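## Task

Pick plate M06 out of plate nest N1 and set it on the sealer's stage, lying flat and seated within the locators. Push the sealer's START button and wait for its lamp to turn amber and then green. Touching the stage, the plate on it or its foil at any time between cycle start and the stage coming back out fails the task. At the end M06 must be sealed and seated on the stage with the stage extended again, and the plate in N2 must be undisturbed. Nothing may count on the robot holding it in place. Release the plate and move the gripper away at the end.

## Robot and tools

ROBOT. There are two Doosan M1013 arms, left_arm and right_arm, and each carries a Robotiq 140 two-finger gripper. Their bases sit in the scene frame at left_arm (+0.051, +0.703, 0) m, quat_wxyz (+0.995, 0, 0, -0.098), and right_arm (+0.003, -0.449, 0) m, quat_wxyz (+0.999, 0, 0, +0.050). Scene frame: origin on the table top midway between the arms, +z up, +x out over the table, and left_arm on the +y side. The names left and right do not correspond to sides of any image. The arm not doing the work may be parked out of the way.

JOINTS. Every per-joint list uses this order: waist (joint_1), shoulder (joint_2), elbow (joint_3), forearm roll (joint_4), wrist pitch (joint_5), wrist roll (joint_6). The shoulder sign is flipped relative to the URDF everywhere, in commands, results and refusals. Stated ranges in URDF signs: elbow -2.792 to 2.792 rad, all others -6.283 to 6.283. Speed caps: 2.09 rad/s for waist and shoulder, 3.14 for the elbow, 3.93 for the three wrist joints, with about 0.3 s to accelerate. Each target is held within a fixed lead of the measured angle (0.456, 0.683, 0.854 rad), and every step is scaled back if it would shift the gripper more than 70 mm.

GRIPPER. The fingers point along the gripper's +z and close along its y. end_effector_position is the spot between the pads when closed. Fingertips extend about 33 mm past it when closed and 9 mm when fully open. While closing, the tips advance roughly 24 mm away from the arm, so keep that clearance above surfaces.

execute_actions(actions). actions is a list of actions, and each action is a table of 1 to 15 rows. One row covers one control step of 1/30 s. If a table is shorter than 15 rows, its final row repeats to fill the 15 steps, so each action lasts 0.5 s. A row always holds 18 numbers in [-1, 1], even when only one arm moves. The first 9 are left_arm: six joint offsets, then gripper position, force_limit and speed. The last 9 are right_arm in the same layout. The joint numbers are offsets, not poses, and are scaled: 1.0 equals 1.398 rad for waist and shoulder, 2.097 for the elbow and 2.622 for the wrist joints. They count from the angles each arm had when that action began, not from the preceding row; for a call's first action, that is the last reported angles. Both arms' action is refused if any joint would end up more than 0.010 rad beyond its range end. If the first action fails this check, or any action is malformed, the whole call is rejected. A joint pushed against its real end stops there and the result says "joint sent to its limit". The gripper numbers are absolute settings. Position: +1 is fully open (140 mm), the pads touch near -0.8, and -1 closes until blocked. force_limit: -1 about 14 N, 0 about 60 N, +1 about 107 N. speed: -1 about 30 mm/s, 0 about 140, +1 about 250. A 0 is a real command, so resend the previous three values to leave a gripper unchanged. An empty list only returns state and images.

move(target, speed, blocking). target is a single 18-number row in the same layout. Its joint offsets count from the Joint positions in the latest result that printed them. Gripper values are sent when the move starts. Every joint travels on a path finishing together, taking 0.5 to 10 s; a move longer than 10 s stops short. speed is in rad/s for the joint with the longest travel, 0.01 to 2, default 0.5. Paths ignore obstacles and the other arm. With blocking=false the reply comes after 0.5 s while motion continues; no other motion is accepted until a result shows it ended, so use wait or stop. The added move: line gives the ending (done, off_target, moving, held, fault), limits=held or limits=none, and each arm's joint farthest from target. A stiff arm aimed even slightly past a firm contact can fault.

wait(seconds): 0 to 10 s, with arms holding their last command; a running move continues. stop(): brakes a running move, needing some room; fingers keep moving. zoom_image(camera, region): region [x0, y0, x1, y1] in pixels of that camera's latest image, at most 504 by 504. read_manual(section): only "licences", no motion. finished_scene(scene): closes the numbered scene for good, after the last command has been held, and reports success.

CAMERAS: cam_head_left and cam_head_right (896x504, fixed), cam_left_wrist and cam_right_wrist (616x616, fisheye, on the hands). Calibration is given per camera and may be slightly off.

RESULTS. The state line gives each gripper's end_effector_position (m), end_effector_quat_wxyz and velocities in the scene frame; printed positions drift at long reach. Joint positions, Joint velocities, Joint targets and joint torques are listed per arm in joint order. Step readings mark HELD where part of an arm's row was held back. "joint command not followed" means the clearance check altered joint targets. object_status: 0 moving, 1 stopped while opening, 2 stopped while closing (a grip), 3 reached the request or pads met. Confirm a grip shows 2. position_measured runs in counts from 3 (open) to 230 (pads meet). To squeeze harder while status is 2, raise force_limit and change position slightly, e.g. -1 to -0.98.

AVOID. Load limits: 306 N m for waist and shoulder, 144 for the elbow, 40.5 for the wrist joints, including held weight. An outside force of 144 N also trips a fault. Either fault halts that arm for 10 s and skips the rest of the call. Motors overheat when holding loads; MOTOR HOT warns before a braking fault. Never let the arms collide or press on each other, never drop, slam or hard-push objects, and never knock anything off the table. Loose objects may get nudged at random. Sealer lamp: red means the plate is not seated or the stage was obstructed; correct it and press START again. Keep clear of the stage, plate and foil while a cycle runs.

Each tool is called after "Emit:" by a JSON object that holds its "api" and its "payload".

## Session

Emit:
{"api": "execute_actions", "payload": {"actions": []}}

Scene clock: 0.00 s.
left_arm: end_effector_position=(+0.4827, +0.4094, +0.3472) position_measured=3 object_status=3 end_effector_quat_wxyz=(-0.144, +0.974, -0.162, -0.065) end_effector_velocity=(+0.000, +0.000, -0.000) end_effector_angular_velocity=(+0.001, -0.000, -0.000) | right_arm: end_effector_position=(+0.1648, -0.7175, +0.3111) position_measured=3 object_status=3 end_effector_quat_wxyz=(-0.104, -0.645, +0.723, -0.224) end_effector_velocity=(+0.000, +0.000, -0.000) end_effector_angular_velocity=(+0.001, +0.000, +0.001)
Joint names: [waist, shoulder, elbow, forearm roll, wrist pitch, wrist roll]
Joint positions: left_arm=[-0.571 -0.089  1.675  0.164  1.651  1.123] | right_arm=[-1.102  0.698  2.312 -0.149  1.049  2.296]
Joint velocities: left_arm=[-0.    -0.001 -0.     0.001 -0.     0.   ] | right_arm=[ 0.001 -0.     0.     0.     0.    -0.001]
Joint torques (N m, as the joint torque sensors report them, + toward a larger Joint positions number): no reading
Joint targets: left_arm=[-0.571 -0.089 1.675 0.164 1.651 1.123] | right_arm=[-1.102 0.698 2.312 -0.149 1.049 2.296]

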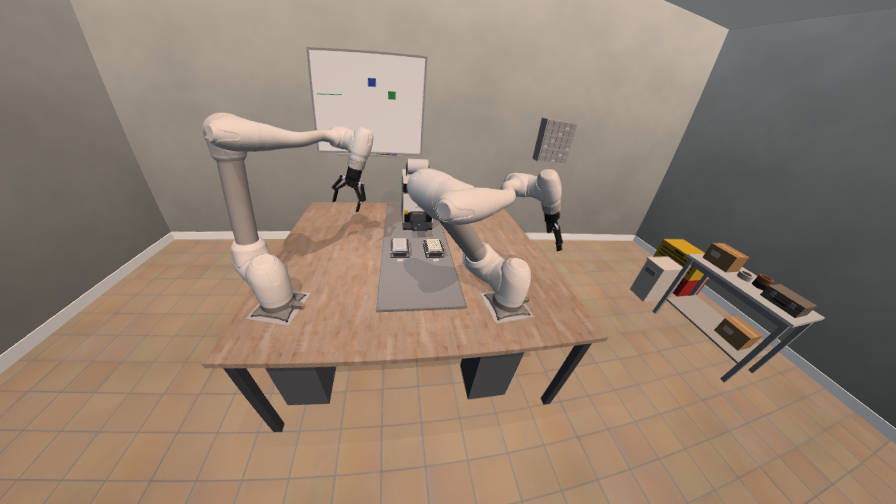

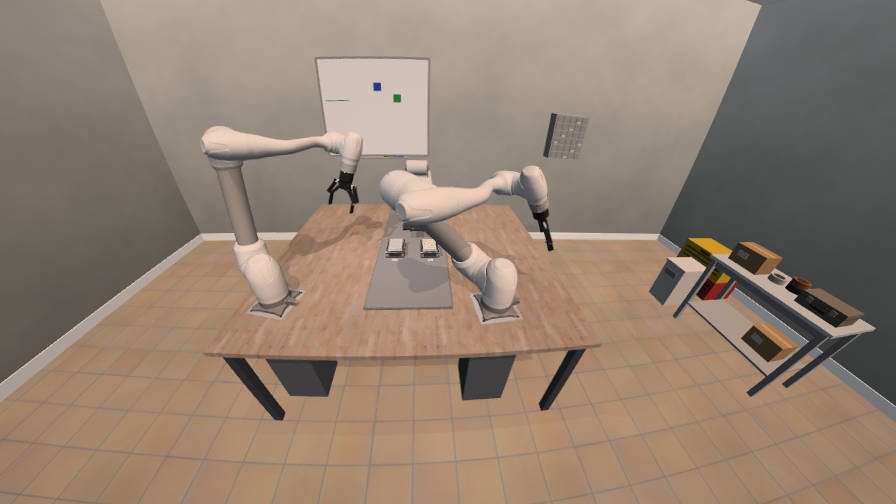

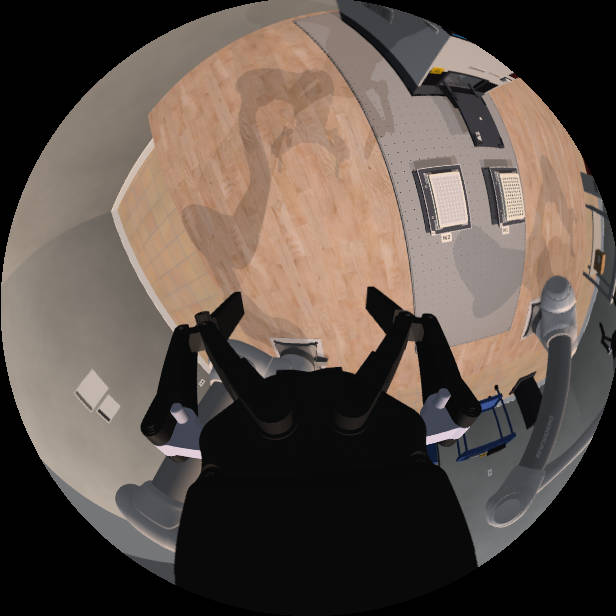

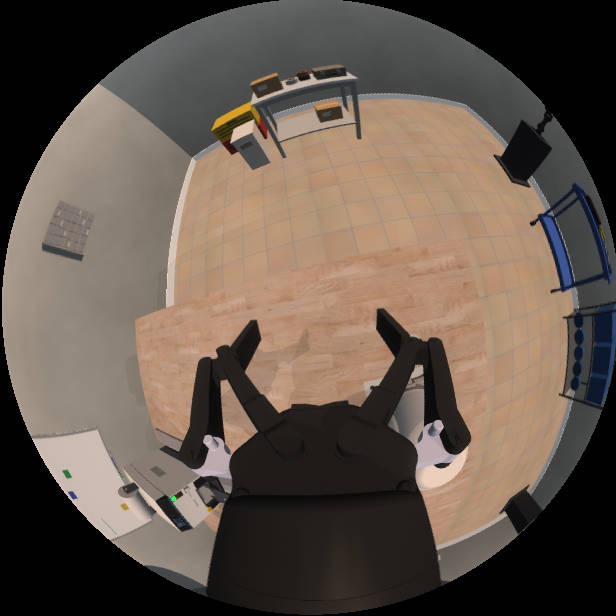

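Emit:
{"api": "zoom_image", "payload": {"camera": "cam_head_left", "region": [370, 150, 490, 320]}}

Emit:
{"api": "zoom_image", "payload": {"camera": "cam_left_wrist", "region": [380, 20, 560, 260]}}

Region (370, 150, 490, 320) of cam_head_left's 896x504 image, scaled by 2.965, with more detail than that image has; it fills the left 356 columns of this view, and the rest is white.

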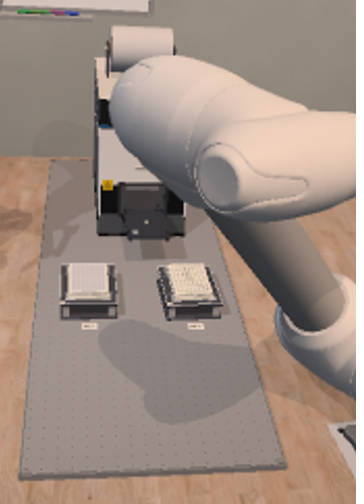

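Region (380, 20, 560, 260) of cam_left_wrist's 616x616 image, scaled by 2.100, with more detail than that image has; it fills the left 378 columns of this view, and the rest is white.

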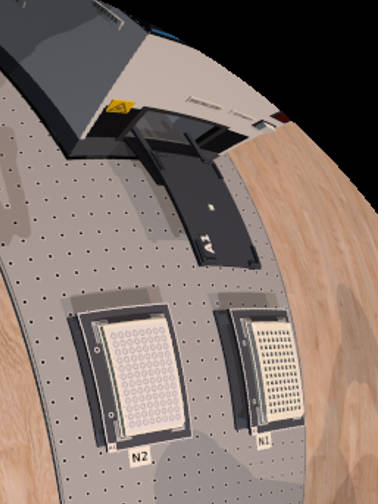

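Emit:
{"api": "move", "payload": {"target": [0,0,0,0,0,0,1,0,0, 0.539,-0.319,-0.168,0.028,0.055,-0.641,1,0,0], "speed": 1.5}}

Emit:
{"api": "move", "payload": {"target": [0,0,0,0,0,0,1,0,0, 0.539,-0.319,-0.168,0.028,0.055,-0.641,1,0,0], "speed": 1.5}}

Scene clock: 4.87 s.
left_arm: end_effector_position=(+0.4827, +0.4094, +0.3472) position_measured=3 object_status=3 end_effector_quat_wxyz=(-0.144, +0.974, -0.162, -0.065) end_effector_velocity=(-0.000, +0.000, +0.000) end_effector_angular_velocity=(-0.001, -0.000, -0.002) | right_arm: end_effector_position=(+0.4697, -0.5562, +0.3542) position_measured=3 object_status=3 end_effector_quat_wxyz=(+0.098, +0.928, +0.352, +0.078) end_effector_velocity=(-0.000, -0.001, +0.000) end_effector_angular_velocity=(+0.000, -0.001, -0.001)
Joint names: [waist, shoulder, elbow, forearm roll, wrist pitch, wrist roll]
Joint positions: left_arm=[-0.571 -0.089  1.675  0.164  1.651  1.123] | right_arm=[-0.349  0.252  1.96  -0.076  1.194  0.616]
Joint velocities: left_arm=[ 0.     0.001  0.     0.    -0.     0.002] | right_arm=[-0.002  0.    -0.     0.001 -0.    -0.001]
Joint torques (N m, as the joint torque sensors report them, + toward a larger Joint positions number): left_arm=[ -0.18  45.7  -38.48   4.53   0.82  -0.24] | right_arm=[ -3.24  17.36 -41.22   3.87  -1.1   -0.23]
Joint targets: left_arm=[-0.571 -0.089 1.675 0.164 1.651 1.123] | right_arm=[-0.349 0.252 1.960 -0.076 1.194 0.616]
move: done; limits=none; left_arm: farthest joint: the waist, 0.000 radians from its target (0.000 radians at the start); right_arm: farthest joint: the waist, 0.000 radians from its target (0.754 radians at the start)
camera_calibration (this result's frames):
cam_right_wrist: T_world_to_cam=[[0.554531, -0.798746, 0.233453, -0.784407], [-0.828867, -0.505212, 0.240293, 0.0452489], [-0.07399, -0.326752, -0.94221, 0.38532], [0, 0, 0, 1]] pos_world=[0.500993, -0.477777, 0.535301]

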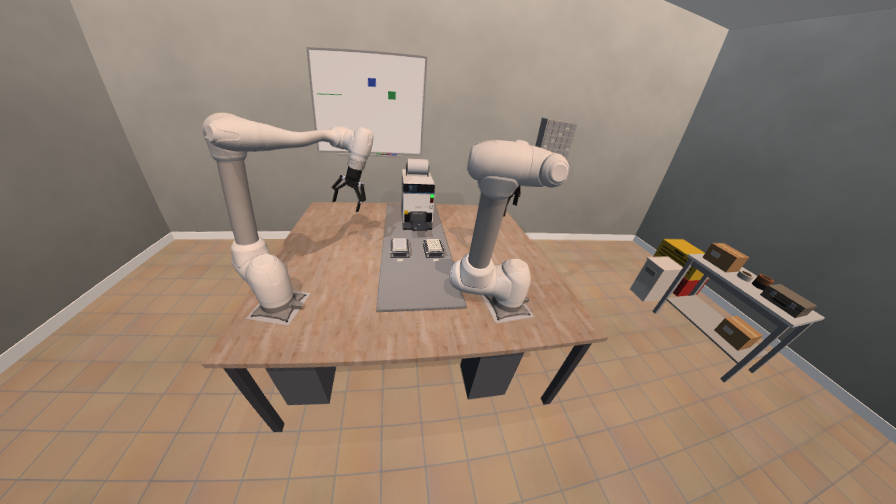

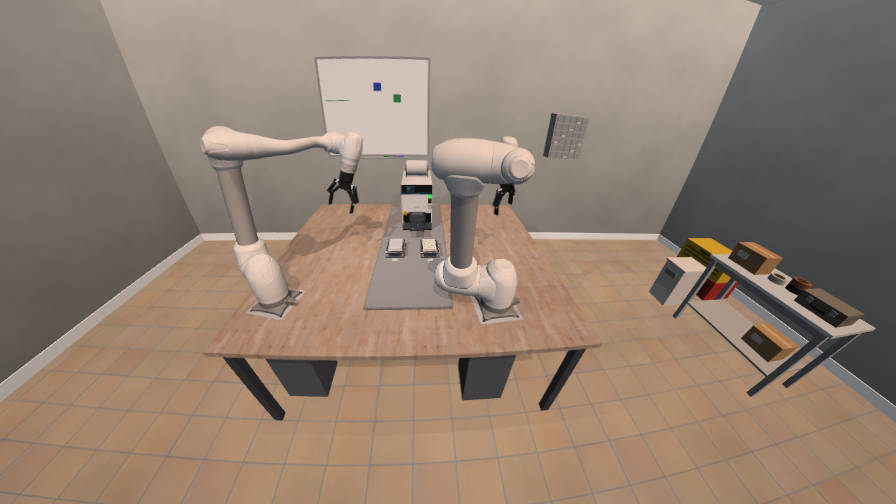

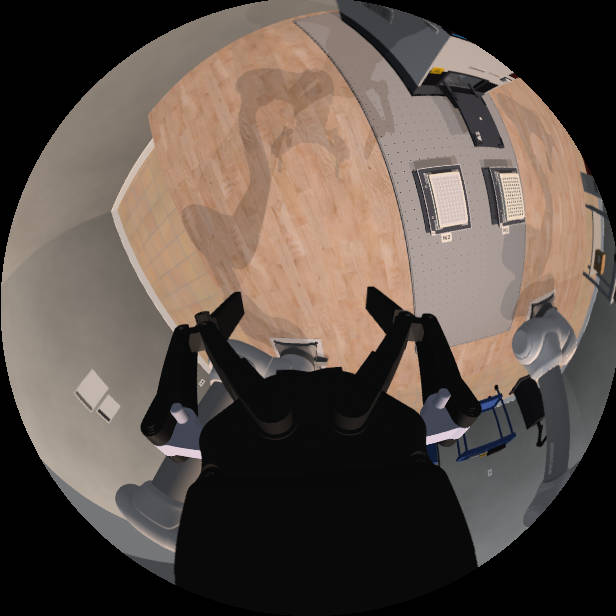

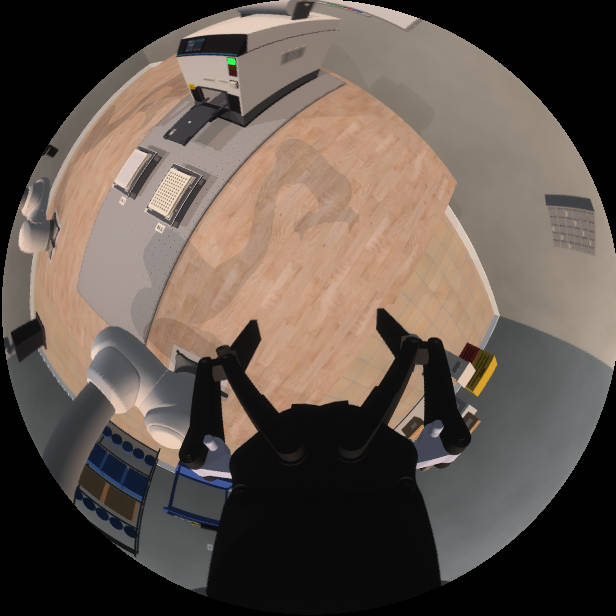

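Scene clock: 6.60 s.
left_arm: end_effector_position=(+0.4827, +0.4094, +0.3472) position_measured=3 object_status=3 end_effector_quat_wxyz=(-0.144, +0.974, -0.162, -0.065) end_effector_velocity=(+0.000, -0.000, -0.000) end_effector_angular_velocity=(-0.001, +0.000, -0.001) | right_arm: end_effector_position=(+0.5687, -0.0983, +0.3002) position_measured=3 object_status=3 end_effector_quat_wxyz=(+0.001, +0.000, +1.000, -0.001) end_effector_velocity=(-0.001, +0.001, -0.001) end_effector_angular_velocity=(-0.000, +0.002, +0.002)
Joint names: [waist, shoulder, elbow, forearm roll, wrist pitch, wrist roll]
Joint positions: left_arm=[-0.571 -0.089  1.675  0.164  1.651  1.123] | right_arm=[ 0.405 -0.194  1.608 -0.003  1.338 -1.065]
Joint velocities: left_arm=[-0.    -0.     0.    -0.    -0.     0.002] | right_arm=[ 0.002 -0.     0.001  0.001  0.    -0.001]
Joint torques (N m, as the joint torque sensors report them, + toward a larger Joint positions number): left_arm=[ -0.94  45.46 -38.19   4.75   0.81  -0.02] | right_arm=[ -3.19  61.08 -40.04   4.16  -0.39  -0.29]
Joint targets: left_arm=[-0.571 -0.089 1.675 0.164 1.651 1.123] | right_arm=[0.405 -0.194 1.608 -0.003 1.338 -1.065]
move: done; limits=none; left_arm: farthest joint: the waist, 0.000 radians from its target (0.000 radians at the start); right_arm: farthest joint: the waist, 0.000 radians from its target (0.753 radians at the start)
camera_calibration (this result's frames):
cam_left_wrist: T_world_to_cam=[[-0.350526, -0.912, -0.213046, 0.608739], [-0.832341, 0.199071, 0.51728, 0.1367], [-0.429348, 0.358646, -0.828875, 0.536241], [0, 0, 0, 1]] pos_world=[0.557394, 0.335636, 0.503454]
cam_right_wrist: T_world_to_cam=[[0.107027, 0.994241, 0.00555659, 0.0382444], [0.931913, -0.102262, 0.347966, -0.622433], [0.34653, -0.0320634, -0.937491, 0.279822], [0, 0, 0, 1]] pos_world=[0.478993, -0.0927034, 0.478703]

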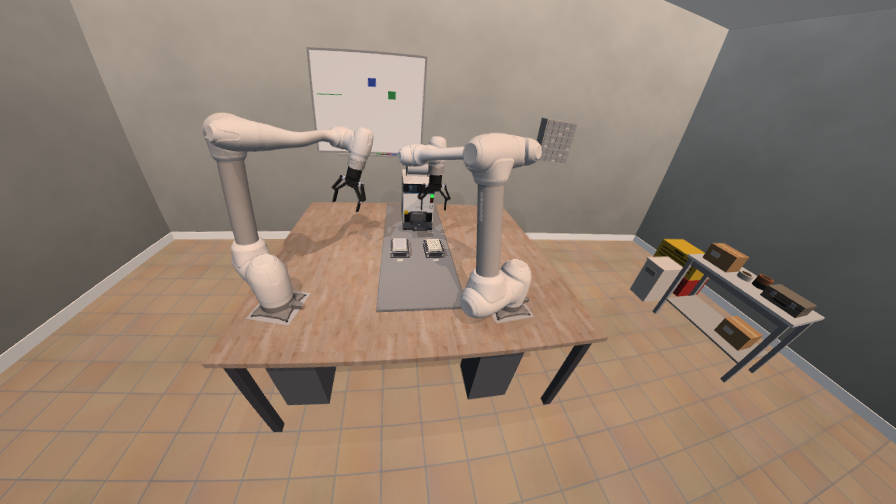

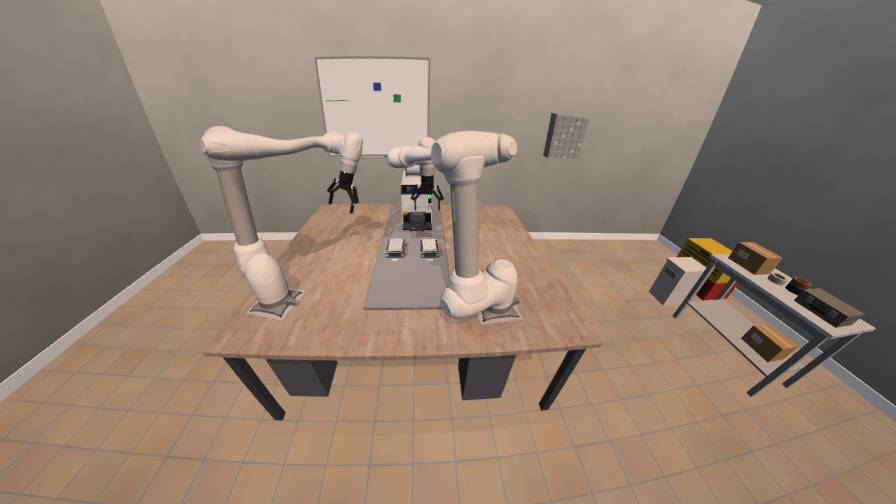

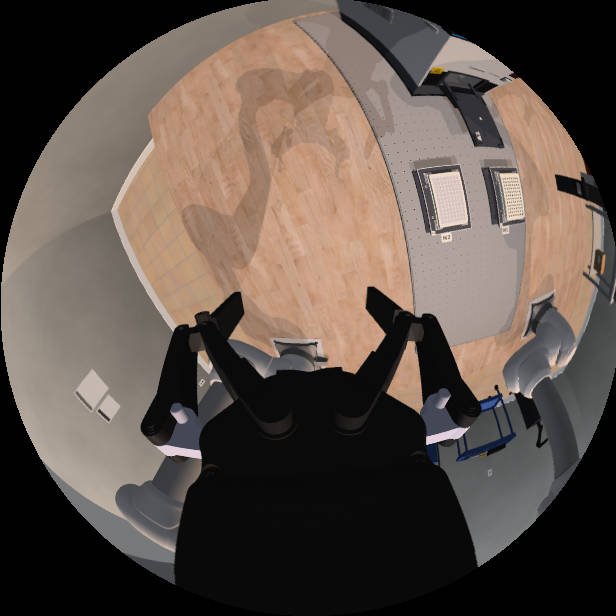

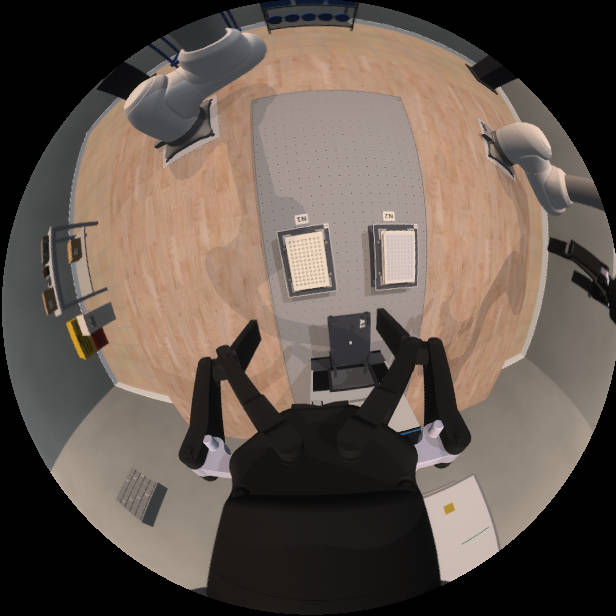

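Emit:
{"api": "zoom_image", "payload": {"camera": "cam_right_wrist", "region": [260, 200, 440, 410]}}

Region (260, 200, 440, 410) of cam_right_wrist's 616x616 image, scaled by 2.400, with more detail than that image has; it fills the left 432 columns of this view, and the rest is white.

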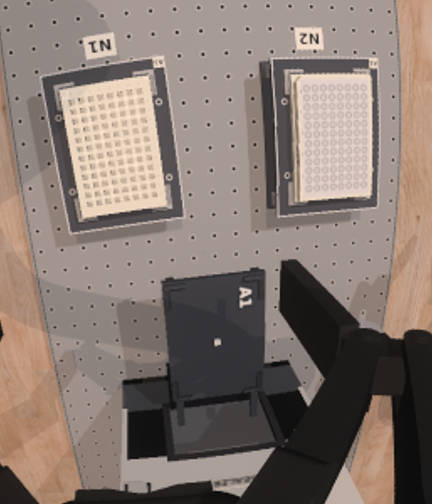

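Emit:
{"api": "move", "payload": {"target": [0,0,0,0,0,0,1,0,0, 0.0255,-0.008,0.1124,0.001,-0.0935,0.006,1,0,0], "speed": 0.5}}

Emit:
{"api": "zoom_image", "payload": {"camera": "cam_right_wrist", "region": [160, 200, 480, 460]}}

Emit:
{"api": "zoom_image", "payload": {"camera": "cam_head_left", "region": [380, 170, 480, 270]}}

Scene clock: 10.73 s.
left_arm: end_effector_position=(+0.4827, +0.4094, +0.3472) position_measured=3 object_status=3 end_effector_quat_wxyz=(-0.144, +0.974, -0.162, -0.065) end_effector_velocity=(-0.000, -0.000, +0.000) end_effector_angular_velocity=(-0.000, -0.000, +0.001) | right_arm: end_effector_position=(+0.5198, -0.0990, +0.1698) position_measured=3 object_status=3 end_effector_quat_wxyz=(+0.000, -0.009, +1.000, +0.000) end_effector_velocity=(-0.000, -0.001, -0.001) end_effector_angular_velocity=(-0.000, +0.001, -0.002)
Joint names: [waist, shoulder, elbow, forearm roll, wrist pitch, wrist roll]
Joint positions: left_arm=[-0.571 -0.089  1.675  0.164  1.651  1.123] | right_arm=[ 0.44  -0.206  1.843  0.     1.093 -1.049]
Joint velocities: left_arm=[-0.     0.    -0.    -0.    -0.    -0.001] | right_arm=[-0.001  0.     0.001  0.001 -0.     0.   ]
Joint torques (N m, as the joint torque sensors report them, + toward a larger Joint positions number): left_arm=[ -1.88  45.39 -38.49   4.42   0.83  -0.05] | right_arm=[ -2.7   58.23 -36.69   3.73  -0.36  -0.19]
Joint targets: left_arm=[-0.571 -0.089 1.675 0.164 1.651 1.123] | right_arm=[0.440 -0.206 1.843 -0.000 1.093 -1.049]
move: done; limits=none; left_arm: farthest joint: the waist, 0.000 radians from its target (0.000 radians at the start); right_arm: farthest joint: the elbow, 0.001 radians from its target (0.236 radians at the start)
camera_calibration (this result's frames):
cam_right_wrist: T_world_to_cam=[[0.0878652, 0.99611, 0.00667276, 0.05486], [0.934702, -0.0847608, 0.345177, -0.530747], [0.3444, -0.024092, -0.938514, 0.1765], [0, 0, 0, 1]] pos_world=[0.430484, -0.0953809, 0.348483]

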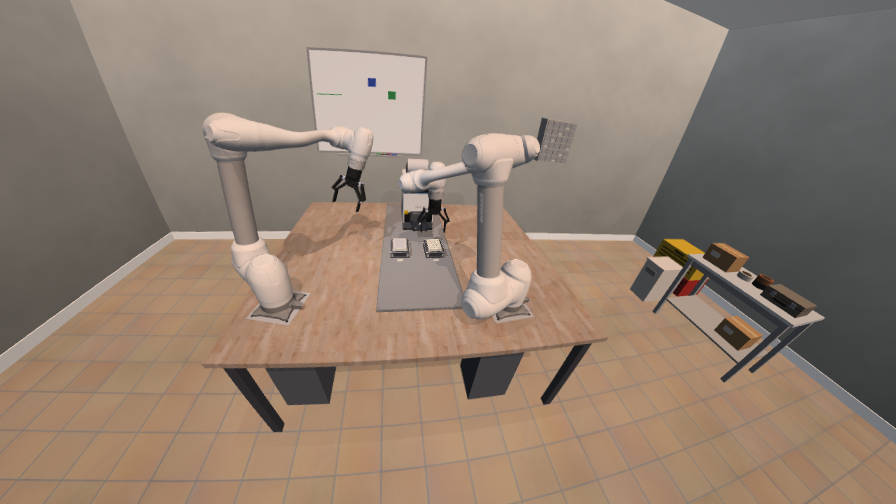

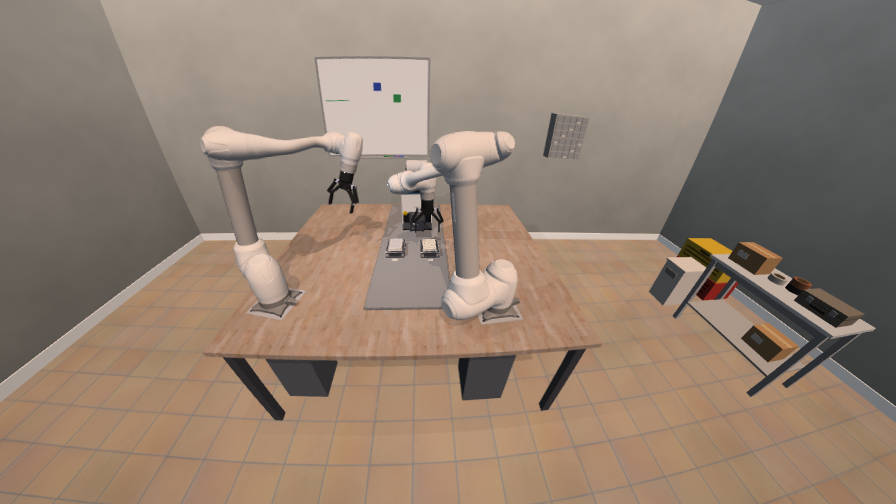

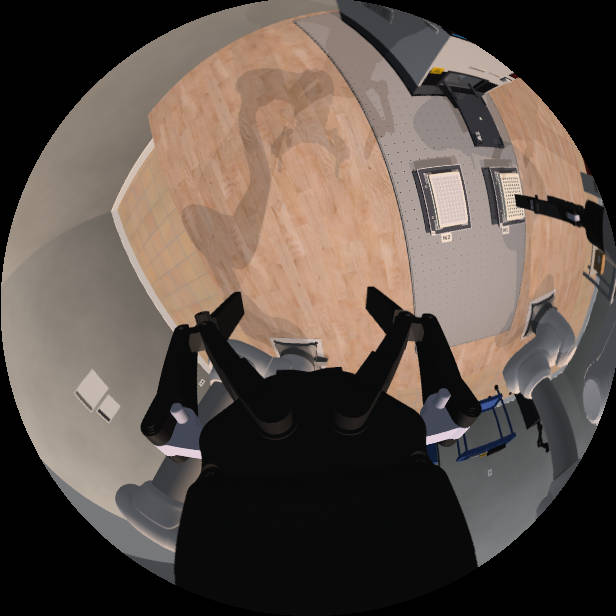

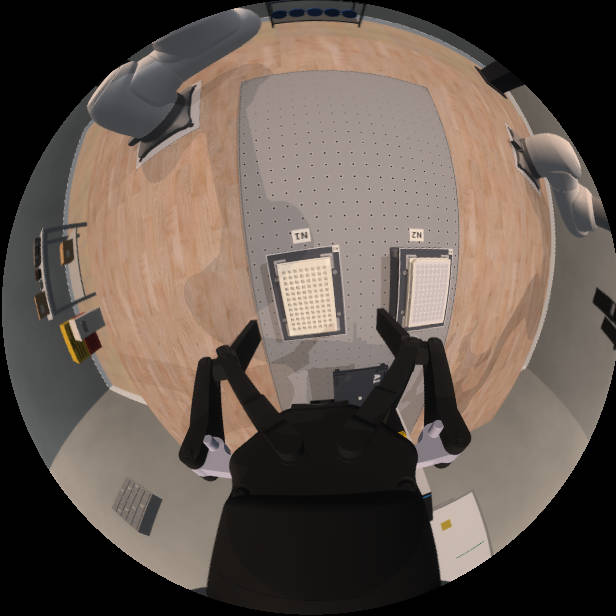

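Region (160, 200, 480, 460) of cam_right_wrist's 616x616 image, scaled by 1.575, with more detail than that image has; it fills the top 410 rows of this view, and the rest is white.

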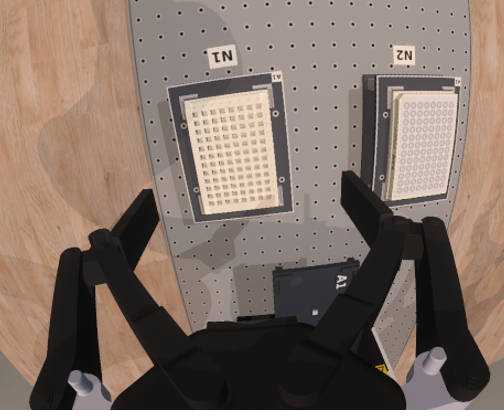

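Region (380, 170, 480, 270) of cam_head_left's 896x504 image, scaled by 5.040, with more detail than that image has.

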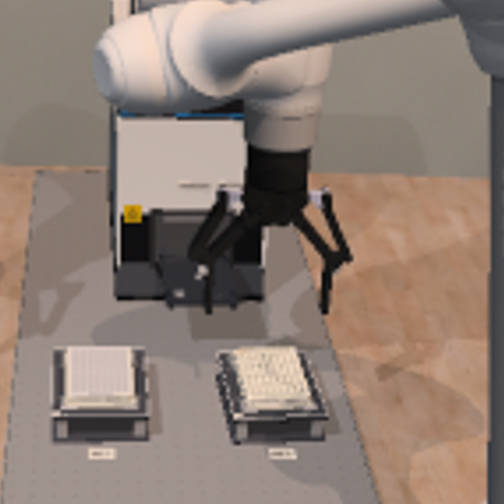

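Emit:
{"api": "move", "payload": {"target": [0,0,0,0,0,0,1,0,0, 0.0005,-0.0274,0.0257,0,-0.0351,-0.004,0.5,0,0], "speed": 0.3}}

Emit:
{"api": "zoom_image", "payload": {"camera": "cam_right_wrist", "region": [200, 220, 440, 420]}}

Emit:
{"api": "zoom_image", "payload": {"camera": "cam_head_right", "region": [390, 200, 470, 270]}}

Scene clock: 14.47 s.
left_arm: end_effector_position=(+0.4827, +0.4094, +0.3472) position_measured=3 object_status=3 end_effector_quat_wxyz=(-0.144, +0.974, -0.162, -0.065) end_effector_velocity=(-0.000, +0.000, +0.000) end_effector_angular_velocity=(+0.001, +0.000, -0.000) | right_arm: end_effector_position=(+0.5172, -0.1000, +0.1199) position_measured=66 object_status=3 end_effector_quat_wxyz=(-0.000, -0.015, +1.000, -0.000) end_effector_velocity=(+0.000, -0.001, -0.000) end_effector_angular_velocity=(-0.000, +0.001, -0.002)
Joint names: [waist, shoulder, elbow, forearm roll, wrist pitch, wrist roll]
Joint positions: left_arm=[-0.571 -0.089  1.675  0.164  1.651  1.123] | right_arm=[ 0.441 -0.244  1.897  0.     1.001 -1.059]
Joint velocities: left_arm=[-0.     0.     0.     0.     0.001  0.   ] | right_arm=[-0.002 -0.     0.     0.001  0.     0.   ]
Joint torques (N m, as the joint torque sensors report them, + toward a larger Joint positions number): left_arm=[ -0.68  45.31 -38.51   4.63   0.86  -0.24] | right_arm=[ -3.22  59.94 -34.73   3.57  -0.31  -0.31]
Joint targets: left_arm=[-0.571 -0.089 1.675 0.164 1.651 1.123] | right_arm=[0.441 -0.244 1.897 0.000 1.001 -1.059]
move: done; limits=none; left_arm: farthest joint: the waist, 0.000 radians from its target (0.000 radians at the start); right_arm: farthest joint: the waist, 0.000 radians from its target (0.000 radians at the start)
camera_calibration (this result's frames):
cam_left_wrist: T_world_to_cam=[[-0.350526, -0.912, -0.213046, 0.608739], [-0.832341, 0.199071, 0.51728, 0.1367], [-0.429348, 0.358647, -0.828875, 0.536241], [0, 0, 0, 1]] pos_world=[0.557394, 0.335636, 0.503454]
cam_right_wrist: T_world_to_cam=[[0.0767032, 0.997032, 0.00657479, 0.0623148], [0.935623, -0.0742546, 0.345104, -0.510671], [0.344568, -0.0203191, -0.938541, 0.130849], [0, 0, 0, 1]] pos_world=[0.427929, -0.0973908, 0.298632]

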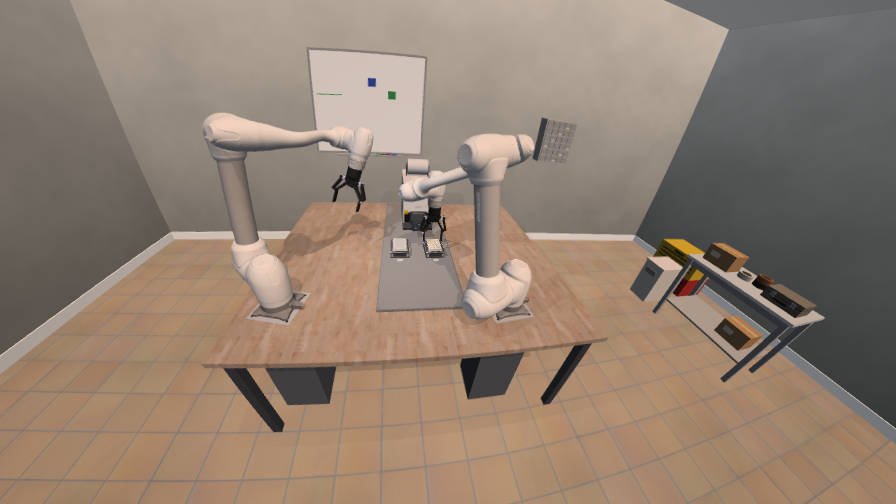

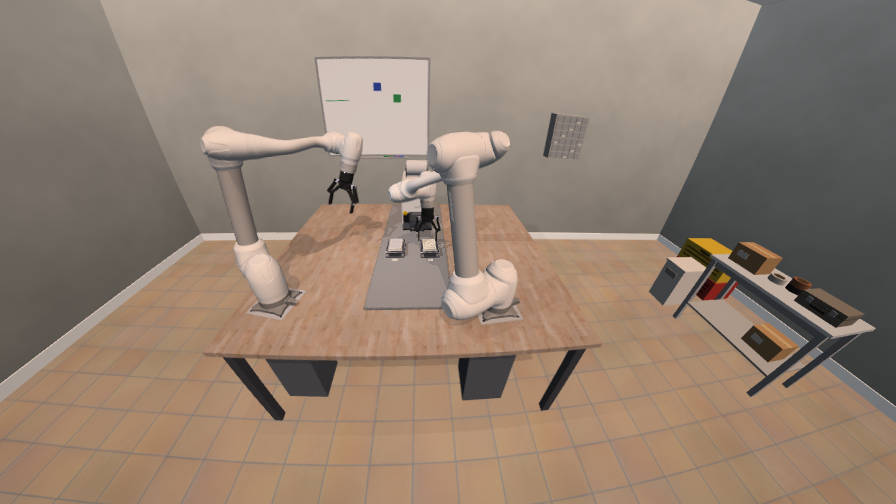

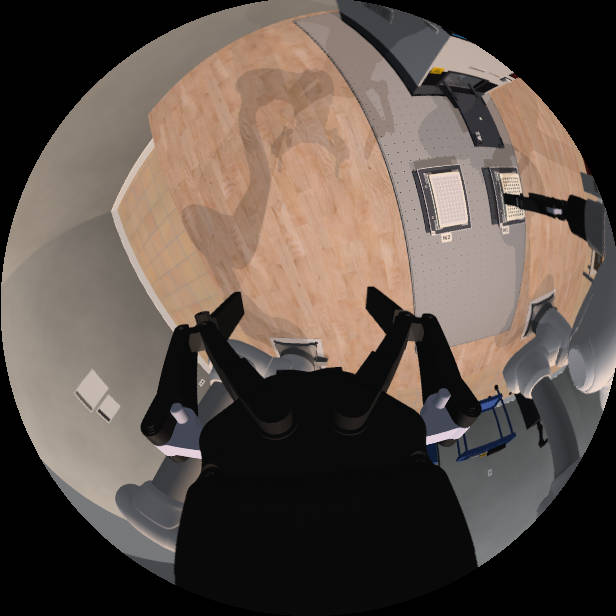

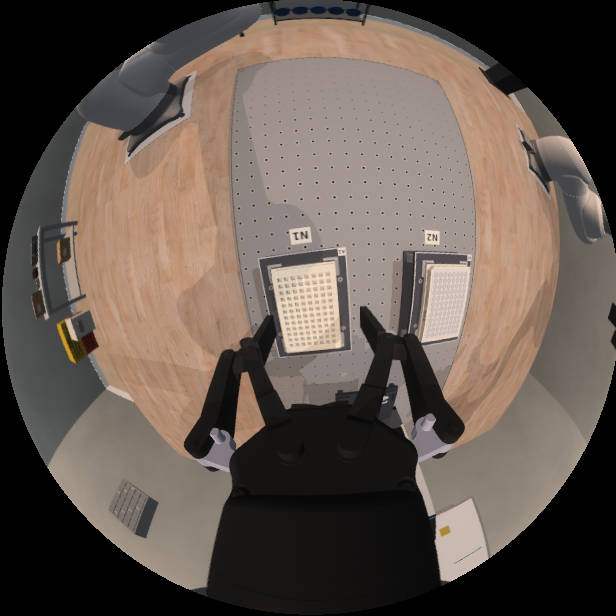

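Region (200, 220, 440, 420) of cam_right_wrist's 616x616 image, scaled by 2.100, with more detail than that image has.

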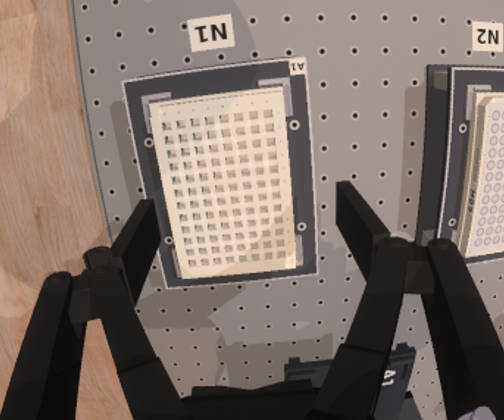

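Region (390, 200, 470, 270) of cam_head_right's 896x504 image, scaled by 6.300, with more detail than that image has; it fills the top 441 rows of this view, and the rest is white.

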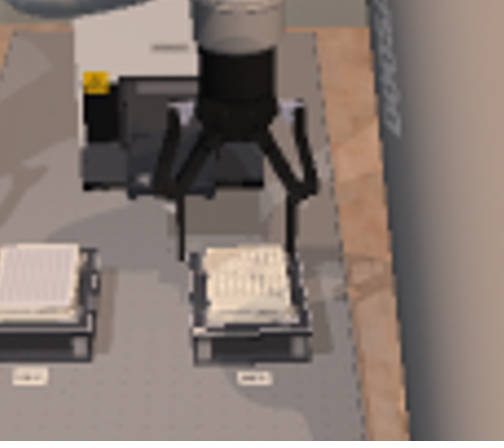

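Emit:
{"api": "move", "payload": {"target": [0,0,0,0,0,0,1,0,0, -0.01,-0.008,0.0135,0,-0.0151,-0.0057,0.5,0,0], "speed": 0.2}}

Emit:
{"api": "zoom_image", "payload": {"camera": "cam_right_wrist", "region": [200, 220, 440, 420]}}

Emit:
{"api": "zoom_image", "payload": {"camera": "cam_head_right", "region": [390, 200, 470, 270]}}

Scene clock: 16.60 s.
left_arm: end_effector_position=(+0.4827, +0.4094, +0.3472) position_measured=3 object_status=3 end_effector_quat_wxyz=(-0.144, +0.974, -0.162, -0.065) end_effector_velocity=(+0.000, +0.000, -0.000) end_effector_angular_velocity=(+0.001, -0.001, +0.002) | right_arm: end_effector_position=(+0.5173, -0.1100, +0.0999) position_measured=66 object_status=3 end_effector_quat_wxyz=(-0.000, -0.015, +1.000, +0.000) end_effector_velocity=(-0.001, -0.000, -0.001) end_effector_angular_velocity=(+0.000, +0.001, +0.000)
Joint names: [waist, shoulder, elbow, forearm roll, wrist pitch, wrist roll]
Joint positions: left_arm=[-0.571 -0.089  1.675  0.164  1.651  1.123] | right_arm=[ 0.427 -0.255  1.925  0.     0.961 -1.074]
Joint velocities: left_arm=[ 0.    -0.     0.     0.001 -0.    -0.002] | right_arm=[ 0.    -0.     0.001  0.001 -0.    -0.001]
Joint torques (N m, as the joint torque sensors report them, + toward a larger Joint positions number): left_arm=[ -1.42  45.13 -38.11   4.67   0.96  -0.2 ] | right_arm=[ -3.16  59.96 -33.75   3.38  -0.38  -0.32]
Joint targets: left_arm=[-0.571 -0.089 1.675 0.164 1.651 1.123] | right_arm=[0.427 -0.255 1.925 0.000 0.961 -1.074]
move: done; limits=none; left_arm: farthest joint: the waist, 0.000 radians from its target (0.000 radians at the start); right_arm: farthest joint: the waist, 0.000 radians from its target (0.014 radians at the start)
camera_calibration (this result's frames):
cam_left_wrist: T_world_to_cam=[[-0.350525, -0.912, -0.213045, 0.608739], [-0.832341, 0.199071, 0.51728, 0.1367], [-0.429348, 0.358646, -0.828875, 0.536241], [0, 0, 0, 1]] pos_world=[0.557394, 0.335636, 0.503454]
cam_right_wrist: T_world_to_cam=[[0.0757633, 0.997103, 0.00667691, 0.0728723], [0.935666, -0.0734064, 0.345168, -0.504474], [0.344658, -0.0199037, -0.938517, 0.111817], [0, 0, 0, 1]] pos_world=[0.427959, -0.107467, 0.278583]

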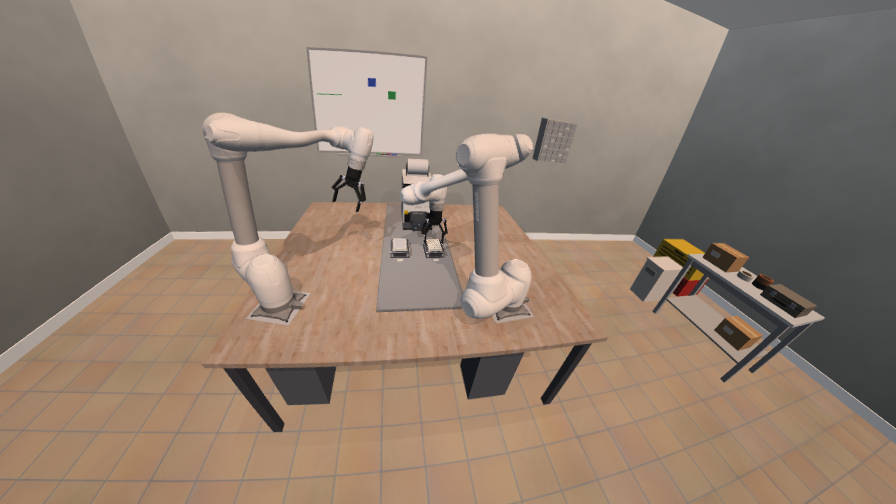

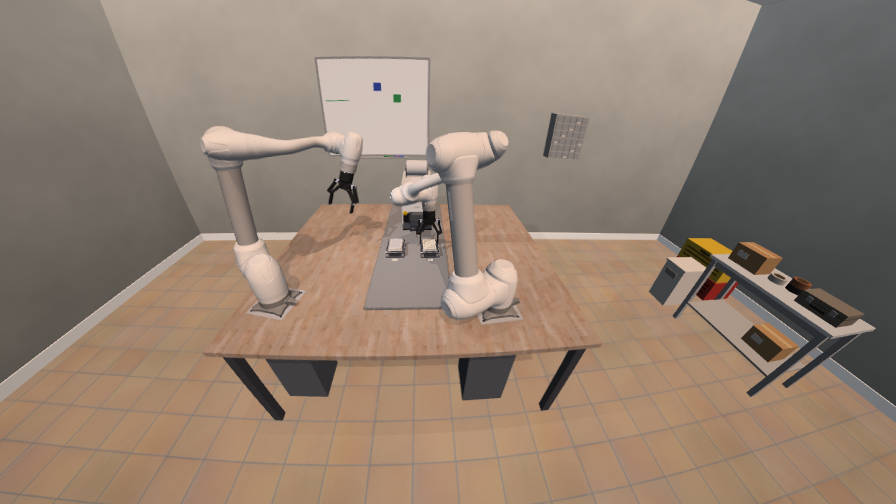

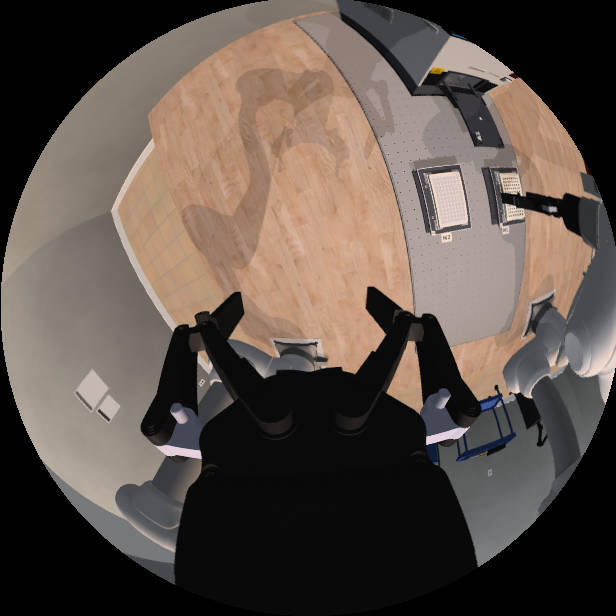

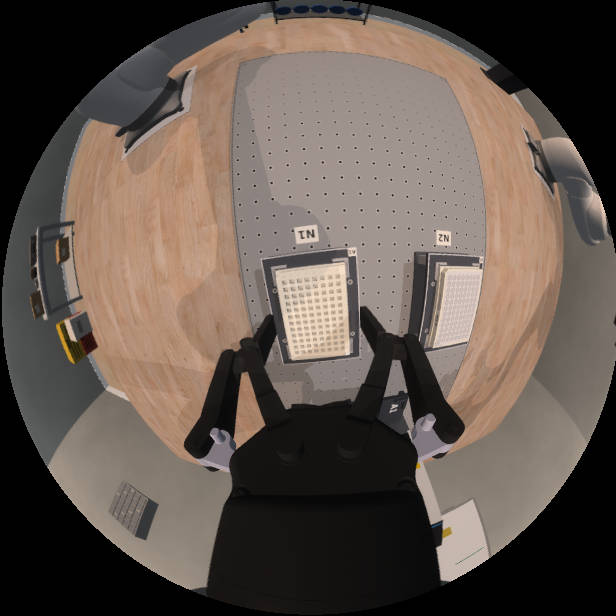

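Region (200, 220, 440, 420) of cam_right_wrist's 616x616 image, scaled by 2.100, with more detail than that image has.

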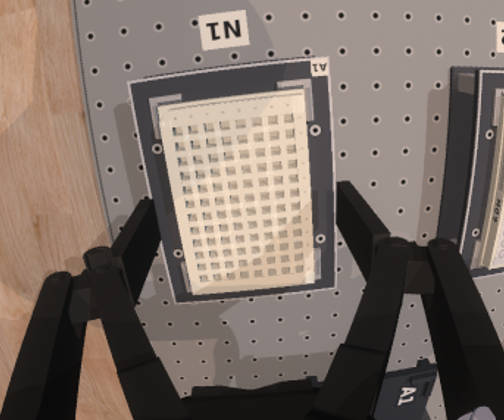

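Region (390, 200, 470, 270) of cam_head_right's 896x504 image, scaled by 6.300, with more detail than that image has; it fills the top 441 rows of this view, and the rest is white.

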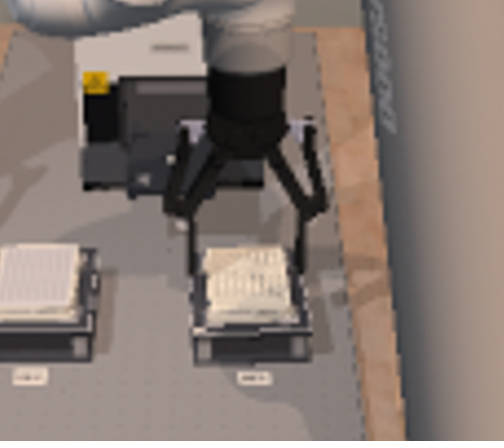

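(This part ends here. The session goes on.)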